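## Task

On the desk beside arm1, build a three-item stack. Bottom to top: the small red wooden block, then the long cardboard box, then the small sealed carton. No part of any of the three may overhang the desk top. Each must rest on one of its long faces and sit roughly centred over the item beneath it. Every other object must finish resting directly on the furniture it started on. The attempt fails if any object from a furniture top ends on the floor without a gripper holding it. It also fails if any object goes inside or underneath a piece of furniture, even while gripped. The stack must stand without robot support. Finally, open the grippers and pull the arms away.

## Robot and tools

SETUP. There are three identical i2rt Big YAM arms: arm1, arm2 and arm3. Each has six revolute joints, a two-finger gripper and a wrist camera: arm1_cam_wrist, arm2_cam_wrist and arm3_cam_wrist. Two cameras fixed in the room, room_a and room_b, also watch the scene. Every image is 672x504 pixels. A hand can reach roughly 1.0 m horizontally from its joint1 axis. From time to time, a loose object may get a small outside nudge.

FRAMES. All poses share one scene frame. Its origin is on the floor and +z points up. The hand point lies midway between the fingertips. The hand's z axis runs along the fingers, and the fingers close along its y axis. Hand poses are computed from each arm's true foot pose, which is never printed. With joint1 and joint6 at 0 and the hand held level and forward, the wrist camera sits above the hand, looking toward the fingertips.

execute_actions(actions, cameras):
- actions is a list holding zero or one action.
- An action is an object keyed by arm name. Each arm named gets {"joints": {...}}, with any subset of joint1_rad to joint6_rad and gripper_m.
- All values are absolute joint targets, not offsets. Arm joints are in radians. gripper_m is the fingertip gap in metres.

Joint ranges, with the tolerance for counting as reached:
- joint1_rad: -2.879 to 2.879 (±0.045). Base yaw; positive is counter-clockwise seen from above. At 0 the arm extends the way its foot faces.
- joint2_rad: 0 to 3.141 (±0.14). Shoulder. At 0 the upper arm points backward, roughly horizontal; raising the value lifts it and then carries it forward.
- joint3_rad: 0 to 3.019 (±0.09). Elbow. At 0 it is fully folded; larger values open it.
- joint4_rad: -1.692 to 1.57 (±0.055). Hand pitch; positive tilts the fingers up.
- joint5_rad: -1.57 to 1.57 (±0.03). Sideways hand swing; positive goes toward the arm's right.
- joint6_rad: -2.094 to 2.094 (±0.035). Hand roll; positive is clockwise viewed from behind the hand.
- gripper_m: 0 to 0.093 (±0.003). Grip force is roughly 50 to 62 N per pad, weaker on some grippers.

Example action: {"arm1": {"joints": {"gripper_m": 0.05}}, "arm2": {"joints": {"joint1_rad": 0.3}}}.

All motions in an action begin together but may finish at different moments. Joints move at unequal speeds, so the hand can take a wide, curved path. Any joint or arm you leave out is not frozen: it may still be driving toward an earlier target. An unknown key or an out-of-range value rejects the whole call, and nothing moves.

The cameras argument takes names from arm1_cam_wrist, arm2_cam_wrist, arm3_cam_wrist, room_a, room_b, or "all". Omitting it, passing null, or passing ["all"] returns every camera; [] returns none. A bad name rejects the call. An empty actions list only returns state and images.

RESULTS. Each robot reports joint_positions, six joint torques and its hand pose. The torques are total drive output with a per-arm offset, scale and noise. They are nonzero even in free air, so they are a weak contact signal. A pictures line gives the image order.

joint_status values:
- off_target: the joint stopped short and may still be pushing.
- contact_stop or time_out: the old target is dropped and the joint holds where it stopped. Exception: a time_out joint can keep a target, or one within 0.375, 0.375, 0.113, 0.225, 0.075 and 0.3 rad of its position for joints 1 to 6. It keeps pushing and moves on by itself if the way clears; on_its_own lists it.
- not_followed: an arm-clearance check withheld that arm's joint targets. A "joint command not followed" line appears, often with a cause line, and any gripper target still runs. The arm may retry the withheld targets on later actions until you send acceptable ones. Calls with no action never show that line.

on_its_own covers what the call did not command; "held at" is a held target, not a position. To relieve a pushing joint, command its reported position. A target very close to the current position may not move the joint. A joint carrying a load sags after it stops.

If a result reports a stop, the remaining execute_actions, wait and finished_scene calls in that same reply are skipped.

wait(seconds): 0 to 10. It commands nothing and returns the same data as an empty action.

zoom_image(camera, region): region is [x0, y0, x1, y1] in pixels of that camera's latest full image, origin top-left, at most 504 by 504. Only cameras with full images in the latest result can be zoomed.

read_manual(section): the only section is "licences". It returns licence text and moves nothing.

finished_scene(scene): pass the current scene's integer number. It ends the scene irreversibly after the robots hold the last command, reports success, and gives the next task. Replying with no tool call ends everything.

SAFETY. Arms do not stop when they touch something; they keep pressing, possibly hard. A hard press between two robots fails the task and ends the run, and a hard collision may too. No state line reports robot-robot contact. The clearance check can act late, and between arms it ignores fingers, gripper housings and wrist cameras. Objects touching robots do not count as robot contact. Each arm moves independently and does not wait for the others.

MOTOR HEAT. Sustained pushing or holding loads heats the motors, even while you are thinking. A MOTOR HOT warning appears at 85 °C. At 100 °C the arm and its gripper go limp until cooled, and the arm falls. This is reported as an OVER-TEMPERATURE FAULT, and unfinished keys show limit_stop_at_motor_heat; resend those targets afterwards. Some heat carries over to the next scene.

The simulation keeps running while you think, and the robots hold their last command meanwhile. Avoid drops, slips, slams and hard pushes.

Camera focal lengths (fx=fy, pixels): arm1 329.7, arm2 318.0, arm3 328.7, room_a 360.6, room_b 252.9 (wide, about 90° vertical field of view).

Each tool is called after ">>>" as name([rows], argument=value, ...), one row to a line, values as JSON.

## Session

>>> execute_actions(actions=[])

Scene clock: 0.00 s.
Joint torques (N m, as the arm reports them, + toward a larger angle): no reading
Motor temperatures (°C, as the motors report them): arm1=[25 26 24 27 24 26] | arm2=[26 25 27 27 25 27] | arm3=[25 26 23 26 27 26]
arm1.joint_positions: joint1_rad=+0.793 joint2_rad=+0.555 joint3_rad=+1.316 joint4_rad=-1.264 joint5_rad=-0.175 joint6_rad=-0.457 gripper_m=+0.095
arm1.joint_status: not commanded
arm1.hand: x=-0.5444 y=+0.6172 z=+1.3503 quat_wxyz=(-0.247, -0.549, -0.663, +0.445) (m; scene frame)
arm2.joint_positions: joint1_rad=+0.783 joint2_rad=+0.398 joint3_rad=+1.402 joint4_rad=-1.605 joint5_rad=+0.001 joint6_rad=+0.249 gripper_m=+0.094
arm2.joint_status: not commanded
arm2.hand: x=-0.1518 y=-0.0325 z=+1.4257 quat_wxyz=(-0.319, -0.773, -0.428, +0.343) (m; scene frame)
arm3.joint_positions: joint1_rad=+0.335 joint2_rad=+0.623 joint3_rad=+1.524 joint4_rad=-1.335 joint5_rad=-0.020 joint6_rad=-0.217 gripper_m=+0.094
arm3.joint_status: not commanded
arm3.hand: x=+0.7419 y=-0.7333 z=+1.4504 quat_wxyz=(-0.497, +0.465, -0.706, -0.197) (m; scene frame)
pictures: arm1_cam_wrist, arm2_cam_wrist, arm3_cam_wrist, room_a, room_b
Images, in order (width x height): arm1_cam_wrist 672x504, arm2_cam_wrist 672x504, arm3_cam_wrist 672x504, room_a 672x504, room_b 672x504.

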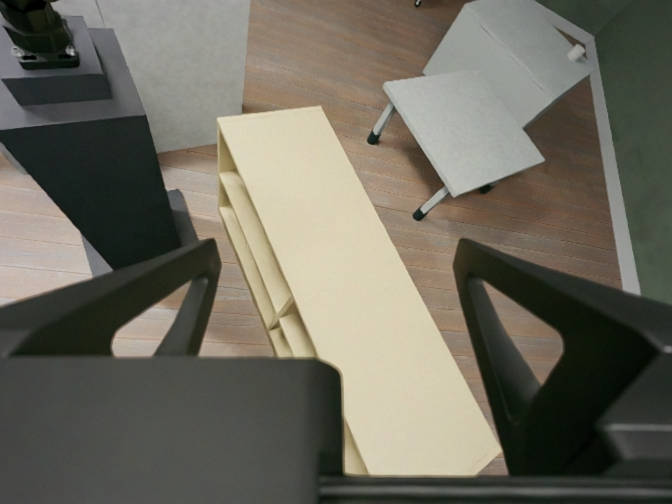

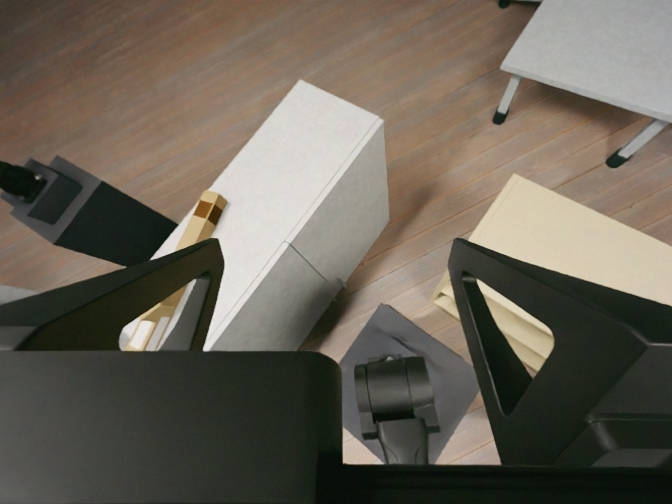

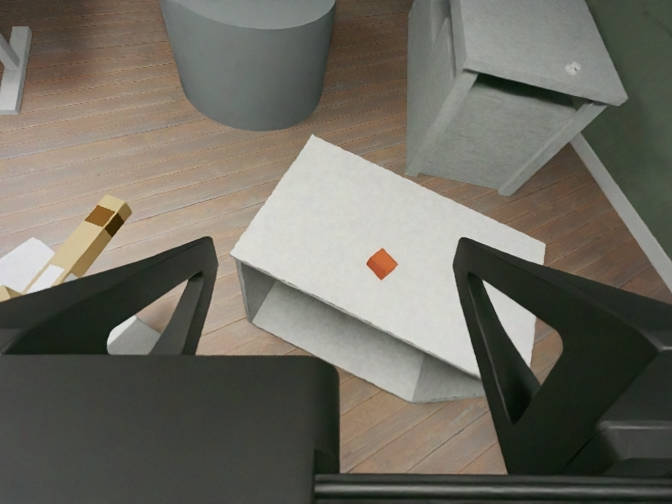

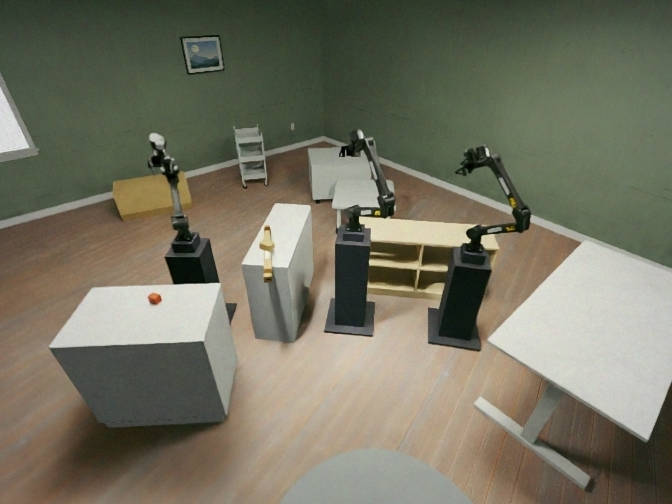

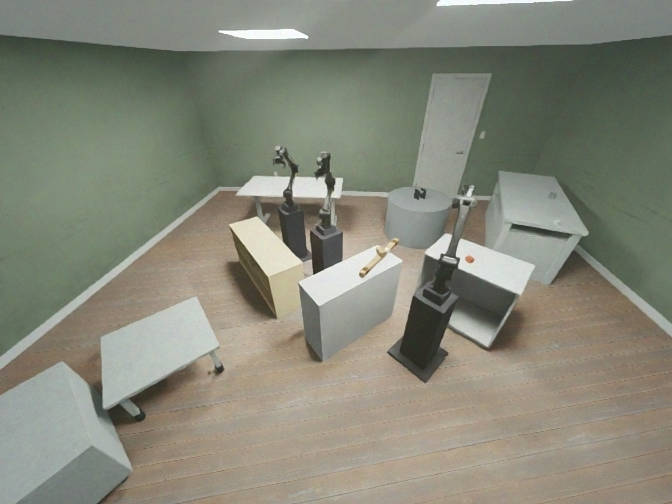

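>>> zoom_image(camera="room_a", region=[130, 190, 330, 320])

>>> execute_actions([
  {"arm3":{"joints":{"joint1_rad":0.3,"joint2_rad":1.3,"joint3_rad":1.5,"joint4_rad":-1.4,"joint5_rad":0,"joint6_rad":0}},"arm2":{"joints":{"joint1_rad":1.9,"joint2_rad":0.9,"joint3_rad":1.3,"joint4_rad":-1.5,"joint6_rad":0}},"arm1":{"joints":{"joint1_rad":-1.6,"joint5_rad":0,"joint6_rad":0}}},
])

Region (130, 190, 330, 320) of room_a's 672x504 image, scaled by 2.520, with more detail than that image has; it fills the top 328 rows of this view, and the rest is white.

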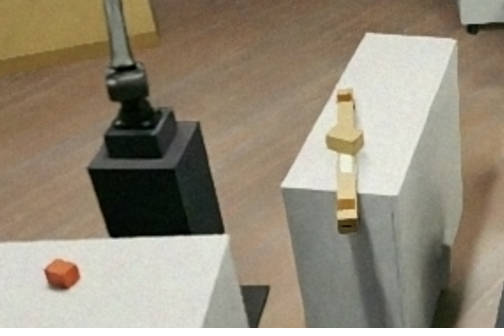

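Scene clock: 8.67 s.
Joint torques (N m, as the arm reports them, + toward a larger angle): arm1=[ 0.31  4.19  8.95  2.   -0.03  0.03] | arm2=[ 0.39 -2.35  9.55  1.81 -0.02 -0.02] | arm3=[ -0.56 -10.64   9.43   0.66   0.09   0.2 ]
Motor temperatures (°C, as the motors report them): arm1=[25 26 26 27 24 26] | arm2=[26 25 29 27 25 27] | arm3=[25 26 24 26 27 26]
arm1.joint_positions: joint1_rad=-1.596 joint2_rad=+0.555 joint3_rad=+1.316 joint4_rad=-1.264 joint5_rad=+0.001 joint6_rad=-0.007 gripper_m=+0.095
arm1.joint_status: all done
arm1.hand: x=-0.5713 y=+1.0500 z=+1.3535 quat_wxyz=(+0.290, -0.710, +0.481, +0.424) (m; scene frame)
arm2.joint_positions: joint1_rad=+1.896 joint2_rad=+0.899 joint3_rad=+1.297 joint4_rad=-1.511 joint5_rad=+0.001 joint6_rad=+0.014 gripper_m=+0.094
arm2.joint_status: all done
arm2.hand: x=+0.0960 y=-0.1405 z=+1.2983 quat_wxyz=(-0.209, -0.372, -0.900, +0.086) (m; scene frame)
arm3.joint_positions: joint1_rad=+0.314 joint2_rad=+1.308 joint3_rad=+1.484 joint4_rad=-1.393 joint5_rad=-0.002 joint6_rad=-0.012 gripper_m=+0.094
arm3.joint_status: all done
arm3.hand: x=+0.8899 y=-0.5519 z=+1.1958 quat_wxyz=(-0.153, +0.441, -0.881, -0.077) (m; scene frame)
pictures: arm1_cam_wrist, arm2_cam_wrist, arm3_cam_wrist, room_a, room_b
Images, in order (width x height): arm1_cam_wrist 672x504, arm2_cam_wrist 672x504, arm3_cam_wrist 672x504, room_a 672x504, room_b 672x504.

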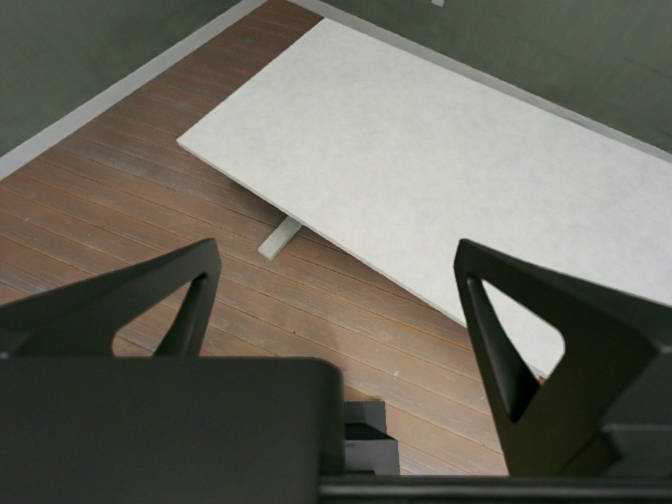

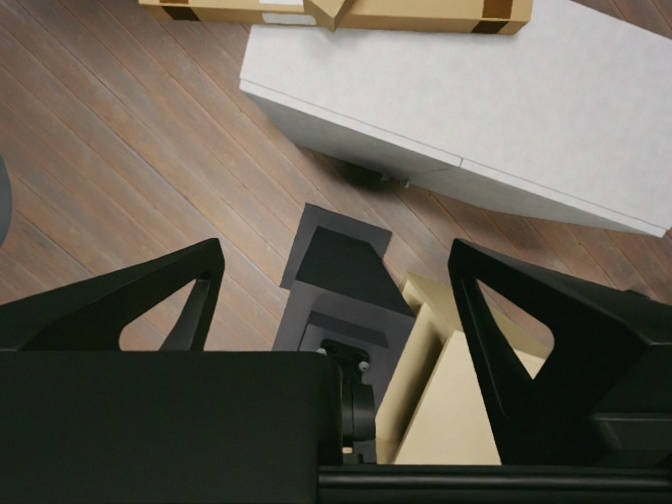

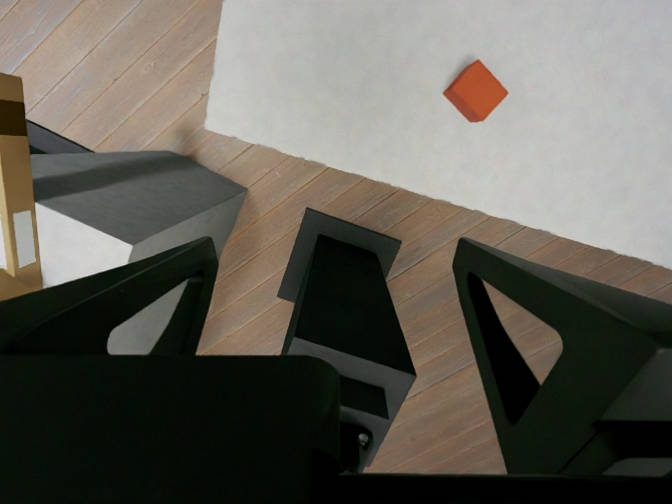

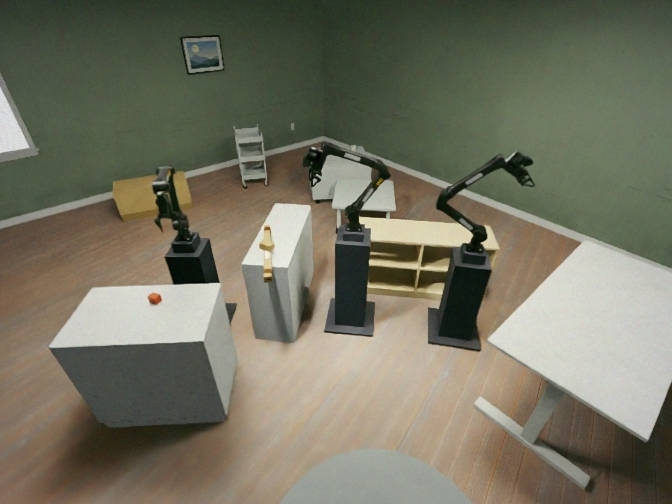

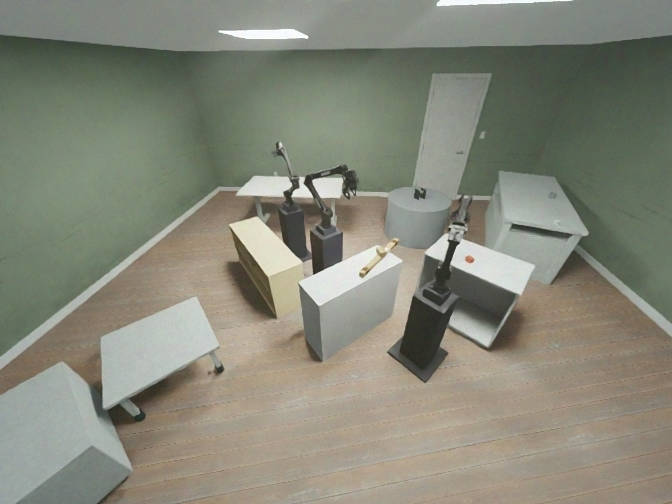

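>>> execute_actions([
  {"arm3":{"joints":{"joint1_rad":-0.055,"joint2_rad":2.106,"joint3_rad":1.64,"joint4_rad":-1.105,"joint6_rad":0.42}},"arm2":{"joints":{"joint2_rad":1.293,"joint3_rad":1.274,"joint4_rad":-0.98}},"arm1":{"joints":{"joint1_rad":-2.1,"joint2_rad":1.293,"joint3_rad":1.274,"joint4_rad":-0.98}}},
])

Scene clock: 15.83 s.
Joint torques (N m, as the arm reports them, + toward a larger angle): arm1=[ 1.   -9.23  9.3   1.8   0.    0.03] | arm2=[  0.55 -10.18  10.21   2.49  -0.05  -0.01] | arm3=[  1.84 -17.44   7.2    0.39   0.15   0.16]
Motor temperatures (°C, as the motors report them): arm1=[25 26 27 27 24 26] | arm2=[26 25 30 27 25 27] | arm3=[25 26 25 26 27 26]
arm1.joint_positions: joint1_rad=-2.104 joint2_rad=+1.296 joint3_rad=+1.271 joint4_rad=-0.993 joint5_rad=-0.001 joint6_rad=-0.007 gripper_m=+0.095
arm1.joint_status: all done
arm1.hand: x=-0.4235 y=+1.3311 z=+1.1172 quat_wxyz=(+0.207, -0.634, +0.722, +0.185) (m; scene frame)
arm2.joint_positions: joint1_rad=+1.896 joint2_rad=+1.296 joint3_rad=+1.272 joint4_rad=-1.000 joint5_rad=+0.001 joint6_rad=+0.014 gripper_m=+0.094
arm2.joint_status: all done
arm2.hand: x=+0.2350 y=-0.2759 z=+1.1957 quat_wxyz=(-0.250, -0.367, -0.890, +0.102) (m; scene frame)
arm3.joint_positions: joint1_rad=-0.069 joint2_rad=+2.095 joint3_rad=+1.636 joint4_rad=-1.107 joint5_rad=-0.002 joint6_rad=+0.408 gripper_m=+0.094
arm3.joint_status: all done
arm3.hand: x=+1.1415 y=-0.5990 z=+0.8529 quat_wxyz=(+0.002, +0.062, -0.998, +0.001) (m; scene frame)
pictures: arm1_cam_wrist, arm2_cam_wrist, arm3_cam_wrist, room_a, room_b
Images, in order (width x height): arm1_cam_wrist 672x504, arm2_cam_wrist 672x504, arm3_cam_wrist 672x504, room_a 672x504, room_b 672x504.

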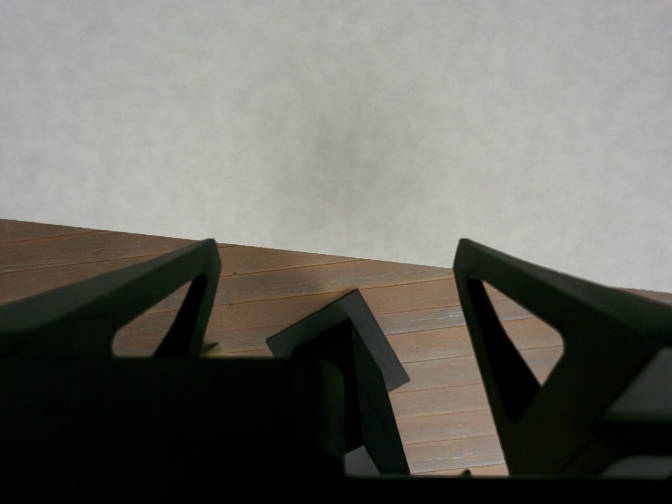

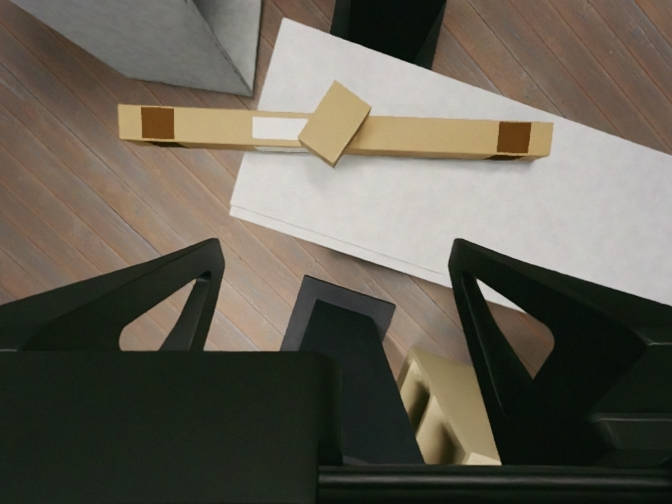

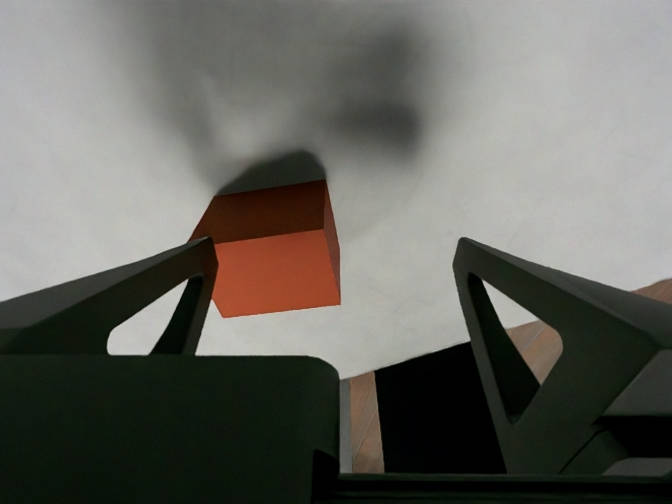

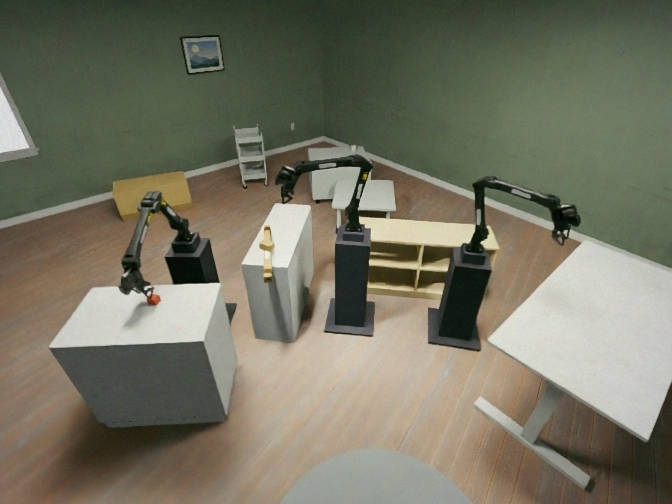

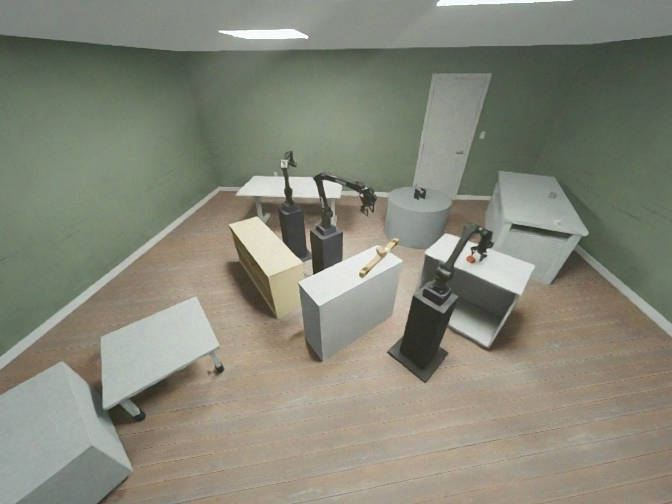

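>>> execute_actions([
  {"arm3":{"joints":{"joint1_rad":0.005,"joint2_rad":2.02,"joint3_rad":1.6,"joint4_rad":-1.145,"joint6_rad":-1.19}},"arm2":{"joints":{"joint2_rad":2.11,"joint3_rad":1.774,"joint4_rad":-1.235,"joint6_rad":0.52}},"arm1":{"joints":{"joint1_rad":0.5,"joint2_rad":1.0}}},
])

Scene clock: 22.20 s.
Joint torques (N m, as the arm reports them, + toward a larger angle): arm1=[ 0.57 -5.06  9.33  2.17  0.01  0.02] | arm2=[  0.43 -20.4   12.43  -0.37   0.02   0.22] | arm3=[  0.45 -18.41   7.14  -0.01  -0.01  -0.02]
Motor temperatures (°C, as the motors report them): arm1=[25 26 28 27 24 26] | arm2=[26 25 31 27 25 27] | arm3=[25 27 25 26 27 26]
arm1.joint_positions: joint1_rad=+0.501 joint2_rad=+1.007 joint3_rad=+1.271 joint4_rad=-0.993 joint5_rad=+0.000 joint6_rad=-0.006 gripper_m=+0.095
arm1.joint_status: all done
arm1.hand: x=-0.7561 y=+0.5030 z=+1.2395 quat_wxyz=(-0.171, -0.820, -0.402, +0.370) (m; scene frame)
arm2.joint_positions: joint1_rad=+1.896 joint2_rad=+2.114 joint3_rad=+1.727 joint4_rad=-1.223 joint5_rad=+0.001 joint6_rad=+0.505 gripper_m=+0.094
arm2.joint_status: all done
arm2.hand: x=+0.3236 y=-0.3636 z=+0.9306 quat_wxyz=(+0.021, -0.595, -0.803, +0.000) (m; scene frame)
arm3.joint_positions: joint1_rad=+0.009 joint2_rad=+2.028 joint3_rad=+1.597 joint4_rad=-1.139 joint5_rad=-0.001 joint6_rad=-1.178 gripper_m=+0.094
arm3.joint_status: all done
arm3.hand: x=+1.1026 y=-0.5684 z=+0.8791 quat_wxyz=(+0.004, +0.780, -0.626, -0.001) (m; scene frame)
pictures: arm1_cam_wrist, arm2_cam_wrist, arm3_cam_wrist, room_a, room_b
Images, in order (width x height): arm1_cam_wrist 672x504, arm2_cam_wrist 672x504, arm3_cam_wrist 672x504, room_a 672x504, room_b 672x504.

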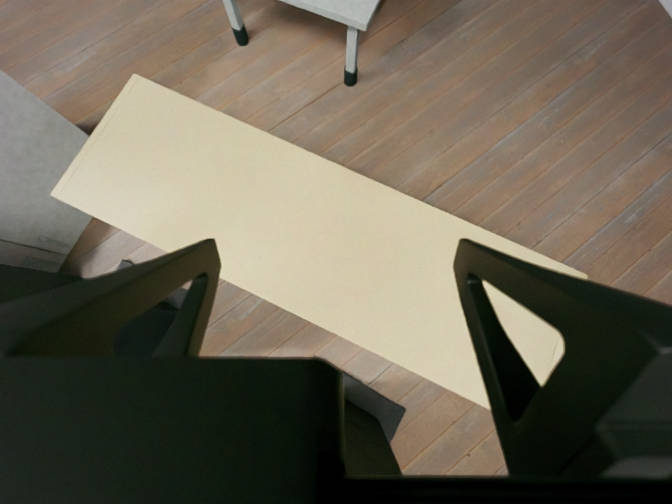

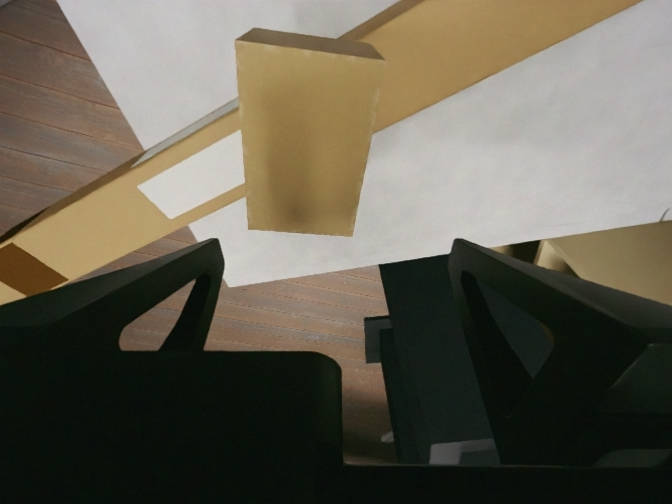

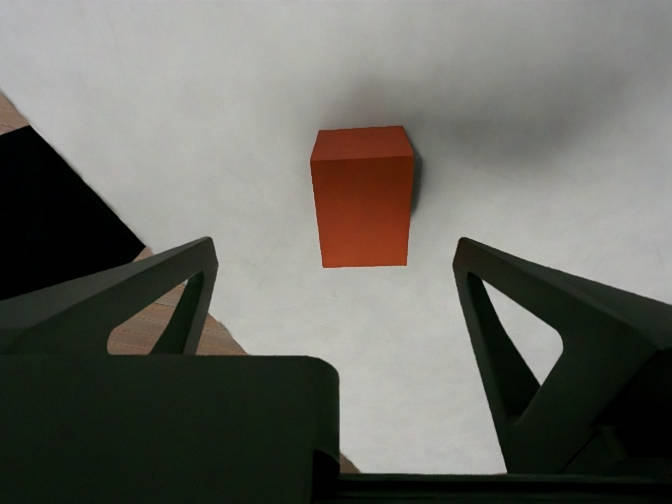

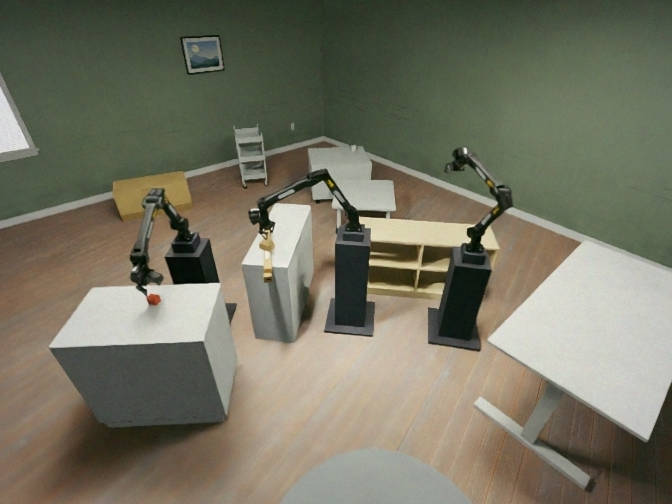

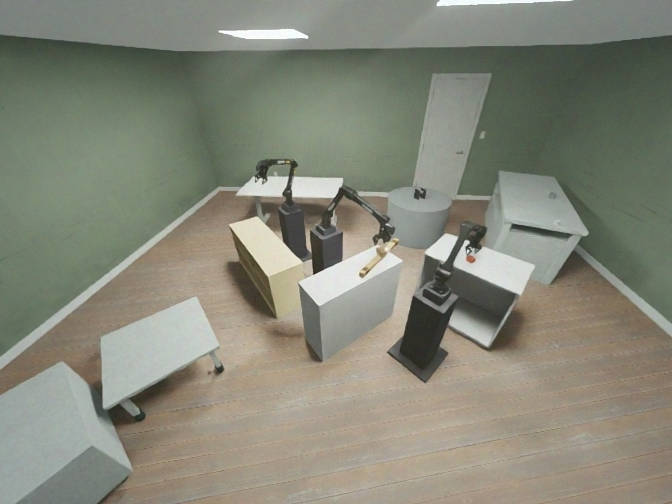

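>>> execute_actions([
  {"arm3":{"joints":{"joint1_rad":-0.025,"joint2_rad":2.134,"joint3_rad":1.57,"joint4_rad":-1.007}},"arm2":{"joints":{"joint2_rad":2.221,"joint3_rad":1.735,"joint4_rad":-1.07,"joint6_rad":0.58}},"arm1":{"joints":{"joint2_rad":1.4}}},
])

Scene clock: 26.40 s.
Joint torques (N m, as the arm reports them, + toward a larger angle): arm1=[  0.46 -10.48   8.98   1.56   0.01   0.02] | arm2=[  0.49 -22.06   8.65   1.     0.03   0.23] | arm3=[ -0.32 -18.07   6.85   0.42  -0.03  -0.03]
Motor temperatures (°C, as the motors report them): arm1=[25 26 28 27 24 26] | arm2=[26 26 31 27 25 27] | arm3=[25 27 25 26 27 26]
arm1.joint_positions: joint1_rad=+0.501 joint2_rad=+1.398 joint3_rad=+1.271 joint4_rad=-0.993 joint5_rad=+0.000 joint6_rad=-0.006 gripper_m=+0.095
arm1.joint_status: all done
arm1.hand: x=-0.8075 y=+0.4414 z=+1.0618 quat_wxyz=(-0.091, -0.876, -0.428, +0.203) (m; scene frame)
arm2.joint_positions: joint1_rad=+1.896 joint2_rad=+2.229 joint3_rad=+1.727 joint4_rad=-1.085 joint5_rad=+0.001 joint6_rad=+0.566 gripper_m=+0.094
arm2.joint_status: all done
arm2.hand: x=+0.3366 y=-0.3766 z=+0.8598 quat_wxyz=(+0.009, -0.619, -0.785, +0.002) (m; scene frame)
arm3.joint_positions: joint1_rad=-0.016 joint2_rad=+2.132 joint3_rad=+1.565 joint4_rad=-1.015 joint5_rad=-0.001 joint6_rad=-1.179 gripper_m=+0.094
arm3.joint_status: all done
arm3.hand: x=+1.1129 y=-0.5796 z=+0.8079 quat_wxyz=(+0.010, +0.772, -0.635, -0.003) (m; scene frame)
pictures: arm1_cam_wrist, arm2_cam_wrist, arm3_cam_wrist, room_a, room_b
Images, in order (width x height): arm1_cam_wrist 672x504, arm2_cam_wrist 672x504, arm3_cam_wrist 672x504, room_a 672x504, room_b 672x504.

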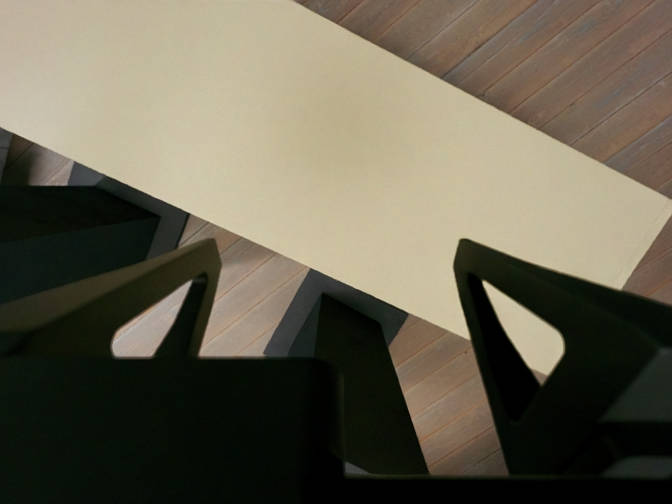

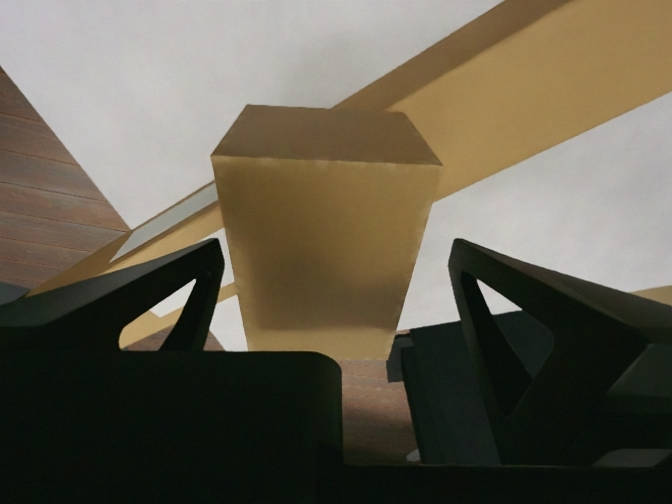

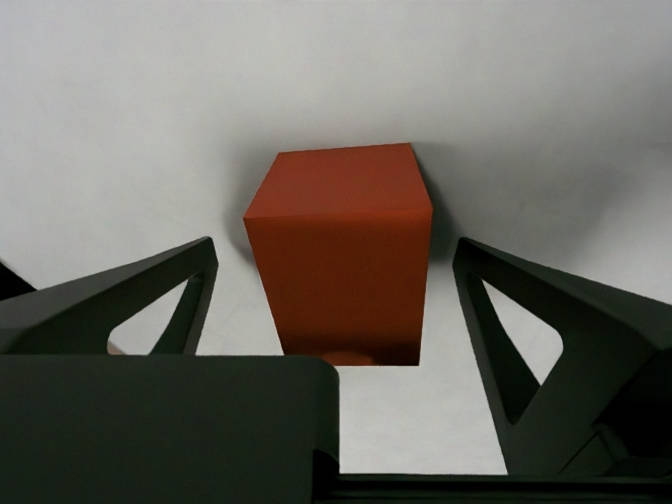

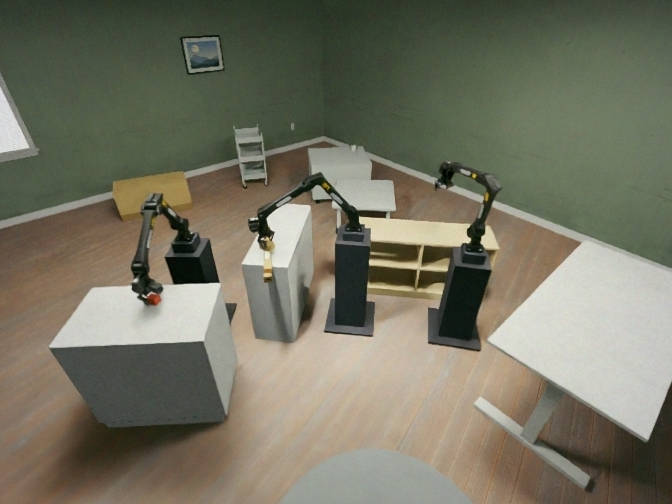

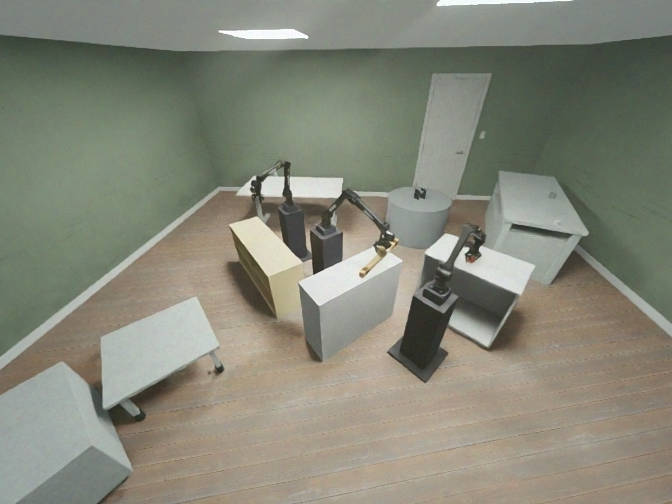

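>>> execute_actions([
  {"arm3":{"joints":{"gripper_m":0.03}},"arm2":{"joints":{"gripper_m":0.04}},"arm1":{"joints":{"joint1_rad":-0.6,"joint2_rad":1.0}}},
], cameras=[])

>>> execute_actions([
  {"arm3":{"joints":{"joint2_rad":1.8,"joint4_rad":-1.3}},"arm2":{"joints":{"joint2_rad":1.95,"joint4_rad":-1.33}}},
], cameras=[])

>>> execute_actions([
  {"arm3":{"joints":{"joint1_rad":1.0}},"arm2":{"joints":{"joint1_rad":-0.77,"joint6_rad":0}}},
])

Scene clock: 33.07 s.
Joint torques (N m, as the arm reports them, + toward a larger angle): arm1=[ 0.57 -4.68  9.33  2.12 -0.02  0.02] | arm2=[  0.28 -22.     8.67   0.9    0.04   0.24] | arm3=[ -0.44 -18.73   6.62   0.49  -0.02  -0.05]
Motor temperatures (°C, as the motors report them): arm1=[25 26 29 27 24 26] | arm2=[26 27 31 27 25 27] | arm3=[25 27 25 26 27 26]
arm1.joint_positions: joint1_rad=-0.601 joint2_rad=+1.005 joint3_rad=+1.271 joint4_rad=-0.992 joint5_rad=+0.001 joint6_rad=-0.006 gripper_m=+0.095
arm1.joint_status: all done
arm1.hand: x=-0.9090 y=+0.9250 z=+1.2457 quat_wxyz=(+0.047, -0.906, +0.087, +0.412) (m; scene frame)
arm2.joint_positions: joint1_rad=+1.896 joint2_rad=+2.229 joint3_rad=+1.727 joint4_rad=-1.083 joint5_rad=+0.000 joint6_rad=+0.566 gripper_m=+0.059
arm2.joint_status: gripper_m off_target (ended at +0.059, target +0.040)
arm2.hand: x=+0.3368 y=-0.3767 z=+0.8598 quat_wxyz=(+0.009, -0.619, -0.785, +0.002) (m; scene frame)
arm3.joint_positions: joint1_rad=-0.016 joint2_rad=+2.132 joint3_rad=+1.565 joint4_rad=-1.014 joint5_rad=-0.001 joint6_rad=-1.179 gripper_m=+0.044
arm3.joint_status: gripper_m off_target (ended at +0.044, target +0.030)
arm3.hand: x=+1.1133 y=-0.5794 z=+0.8079 quat_wxyz=(+0.009, +0.772, -0.635, -0.003) (m; scene frame)
pictures: none
No camera images: the call's "cameras" was empty. Leave "cameras" out to get every camera's image.

Scene clock: 34.60 s.
Joint torques (N m, as the arm reports them, + toward a larger angle): arm1=[ 0.64 -4.64  9.33  2.13 -0.02  0.02] | arm2=[  0.57 -18.87   9.53  -0.26   0.04   0.21] | arm3=[ -0.44 -15.23   8.41  -0.01  -0.03  -0.03]
Motor temperatures (°C, as the motors report them): arm1=[25 26 29 27 24 26] | arm2=[26 27 31 27 25 27] | arm3=[25 27 25 26 27 26]
arm1.joint_positions: joint1_rad=-0.601 joint2_rad=+1.005 joint3_rad=+1.271 joint4_rad=-0.992 joint5_rad=+0.001 joint6_rad=-0.006 gripper_m=+0.095
arm1.joint_status: not commanded
arm1.hand: x=-0.9090 y=+0.9250 z=+1.2457 quat_wxyz=(+0.047, -0.906, +0.087, +0.412) (m; scene frame)
arm2.joint_positions: joint1_rad=+1.896 joint2_rad=+1.954 joint3_rad=+1.727 joint4_rad=-1.317 joint5_rad=+0.000 joint6_rad=+0.566 gripper_m=+0.059
arm2.joint_status: all done
arm2.hand: x=+0.3137 y=-0.3533 z=+1.0251 quat_wxyz=(-0.012, -0.619, -0.785, +0.004) (m; scene frame)
arm3.joint_positions: joint1_rad=-0.016 joint2_rad=+1.794 joint3_rad=+1.556 joint4_rad=-1.293 joint5_rad=-0.001 joint6_rad=-1.179 gripper_m=+0.044
arm3.joint_status: all done
arm3.hand: x=+1.0748 y=-0.6047 z=+0.9934 quat_wxyz=(-0.014, +0.772, -0.635, +0.004) (m; scene frame)
pictures: none
No camera images: the call's "cameras" was empty. Leave "cameras" out to get every camera's image.

Scene clock: 37.23 s.
Joint torques (N m, as the arm reports them, + toward a larger angle): arm1=[ 0.64 -4.64  9.32  2.13 -0.02  0.02] | arm2=[  0.64 -19.35   9.64  -0.28  -0.12  -0.03] | arm3=[  0.25 -15.34   8.52  -0.12   0.01  -0.04]
Motor temperatures (°C, as the motors report them): arm1=[25 26 29 27 24 26] | arm2=[26 27 31 27 25 27] | arm3=[25 27 26 26 27 26]
arm1.joint_positions: joint1_rad=-0.601 joint2_rad=+1.005 joint3_rad=+1.271 joint4_rad=-0.992 joint5_rad=+0.001 joint6_rad=-0.006 gripper_m=+0.095
arm1.joint_status: not commanded
arm1.hand: x=-0.9090 y=+0.9250 z=+1.2457 quat_wxyz=(+0.047, -0.906, +0.087, +0.412) (m; scene frame)
arm2.joint_positions: joint1_rad=-0.773 joint2_rad=+1.954 joint3_rad=+1.727 joint4_rad=-1.317 joint5_rad=+0.003 joint6_rad=+0.014 gripper_m=+0.059
arm2.joint_status: all done
arm2.hand: x=-0.6985 y=+0.2469 z=+1.0289 quat_wxyz=(+0.002, -0.988, +0.156, +0.015) (m; scene frame)
arm3.joint_positions: joint1_rad=+1.006 joint2_rad=+1.795 joint3_rad=+1.556 joint4_rad=-1.293 joint5_rad=-0.002 joint6_rad=-1.180 gripper_m=+0.044
arm3.joint_status: all done
arm3.hand: x=+0.5937 y=-0.3578 z=+0.9954 quat_wxyz=(-0.015, +0.984, -0.176, -0.008) (m; scene frame)
pictures: arm1_cam_wrist, arm2_cam_wrist, arm3_cam_wrist, room_a, room_b
Images, in order (width x height): arm1_cam_wrist 672x504, arm2_cam_wrist 672x504, arm3_cam_wrist 672x504, room_a 672x504, room_b 672x504.

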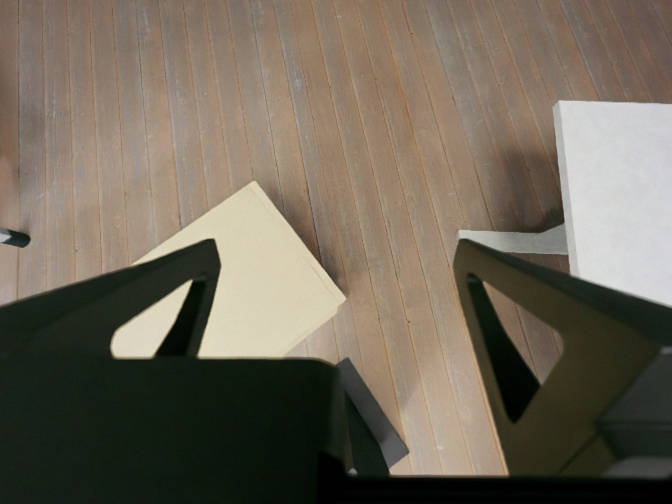

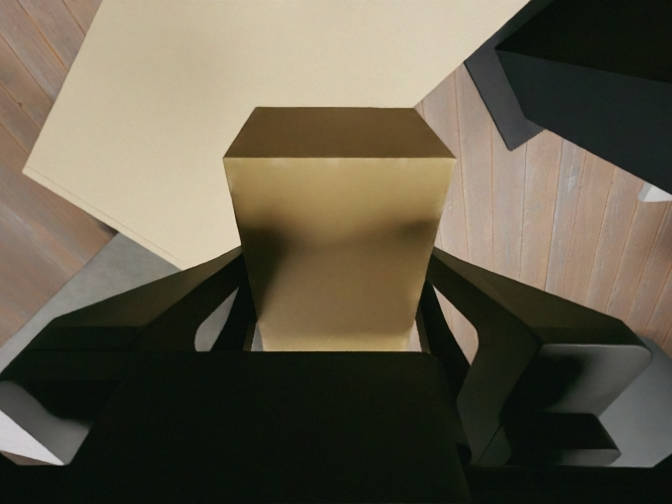

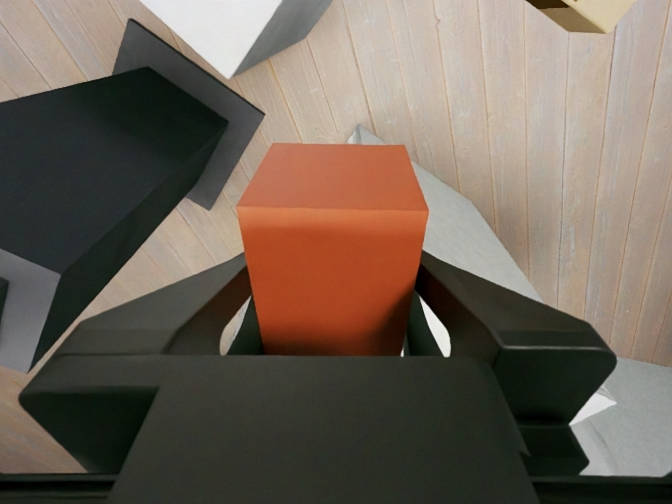

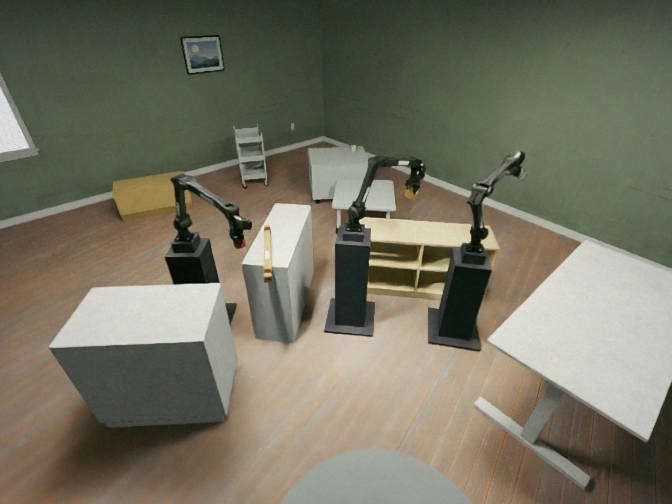

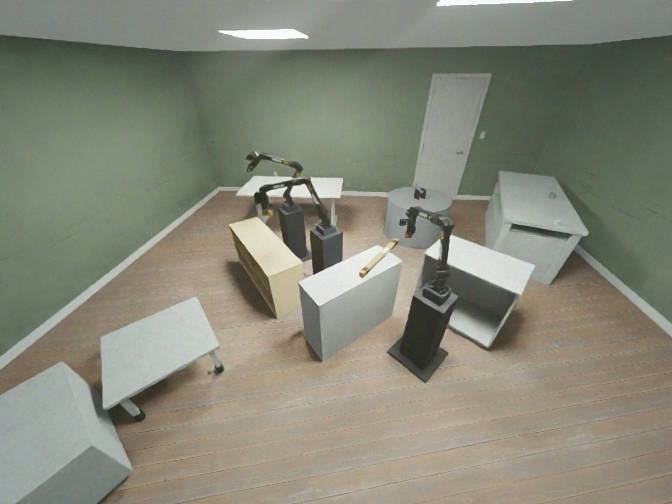

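>>> execute_actions([
  {"arm3":{"joints":{"joint1_rad":2.12,"joint2_rad":2.24,"joint3_rad":2.155,"joint4_rad":-1.48}},"arm2":{"joints":{"joint2_rad":2.483,"joint3_rad":1.9,"joint4_rad":-0.978}}},
])

Scene clock: 41.07 s.
Joint torques (N m, as the arm reports them, + toward a larger angle): arm1=[ 0.64 -4.63  9.32  2.14 -0.02  0.02] | arm2=[  1.18 -22.66   9.16   1.    -0.12  -0.04] | arm3=[  1.14 -22.71  10.4   -0.33  -0.03  -0.02]
Motor temperatures (°C, as the motors report them): arm1=[25 26 29 27 24 26] | arm2=[26 27 31 27 25 27] | arm3=[25 28 26 26 27 26]
arm1.joint_positions: joint1_rad=-0.601 joint2_rad=+1.005 joint3_rad=+1.271 joint4_rad=-0.992 joint5_rad=+0.001 joint6_rad=-0.006 gripper_m=+0.095
arm1.joint_status: not commanded
arm1.hand: x=-0.9090 y=+0.9250 z=+1.2457 quat_wxyz=(+0.047, -0.906, +0.087, +0.412) (m; scene frame)
arm2.joint_positions: joint1_rad=-0.773 joint2_rad=+2.484 joint3_rad=+1.880 joint4_rad=-0.991 joint5_rad=+0.003 joint6_rad=+0.014 gripper_m=+0.059
arm2.joint_status: all done
arm2.hand: x=-0.7632 y=+0.2658 z=+0.7504 quat_wxyz=(-0.002, -0.988, +0.156, -0.010) (m; scene frame)
arm3.joint_positions: joint1_rad=+2.116 joint2_rad=+2.262 joint3_rad=+2.117 joint4_rad=-1.472 joint5_rad=-0.001 joint6_rad=-1.180 gripper_m=+0.044
arm3.joint_status: all done
arm3.hand: x=-0.0081 y=-0.6299 z=+0.9308 quat_wxyz=(+0.018, +0.929, +0.369, +0.011) (m; scene frame)
pictures: arm1_cam_wrist, arm2_cam_wrist, arm3_cam_wrist, room_a, room_b
Images, in order (width x height): arm1_cam_wrist 672x504, arm2_cam_wrist 672x504, arm3_cam_wrist 672x504, room_a 672x504, room_b 672x504.

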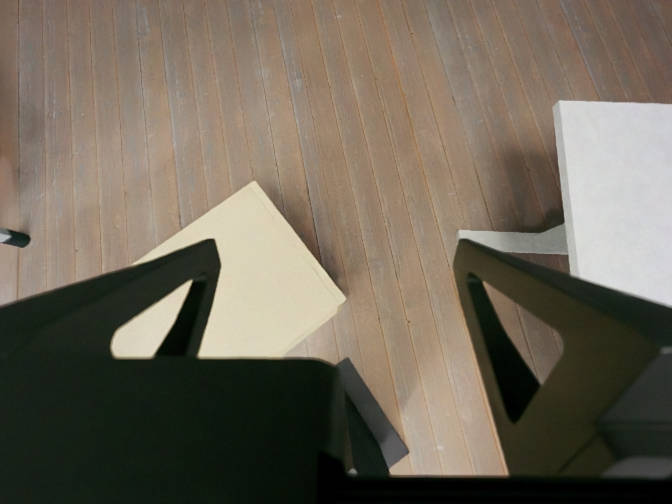

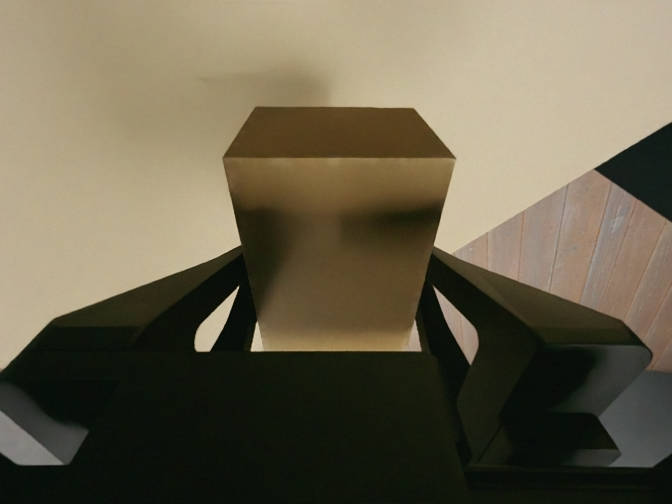

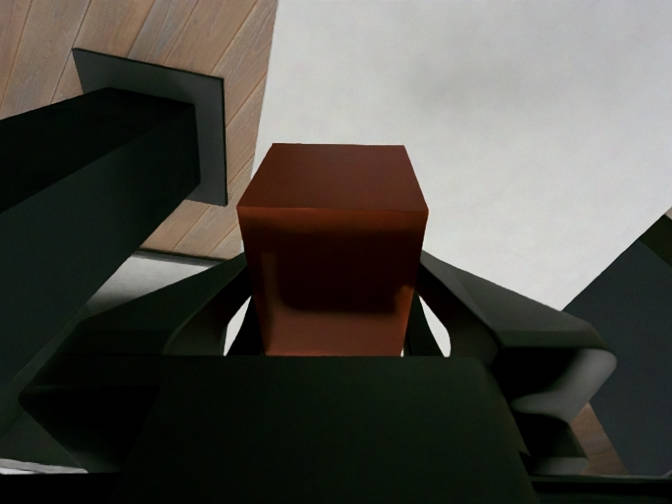

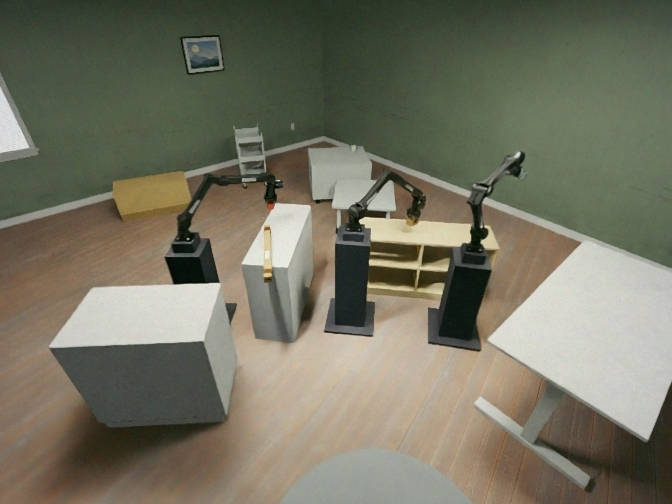

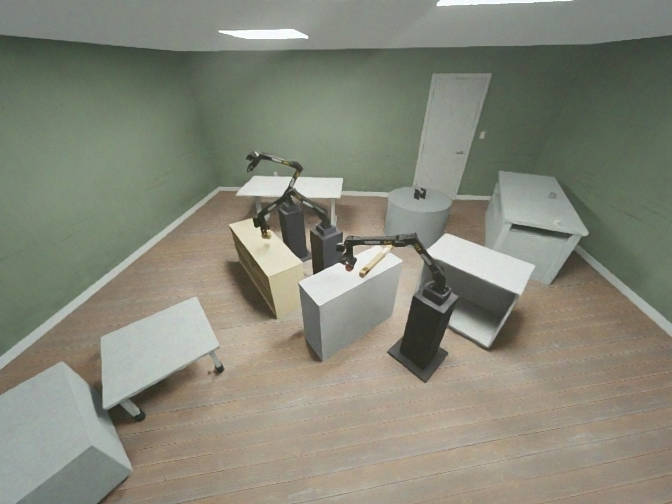

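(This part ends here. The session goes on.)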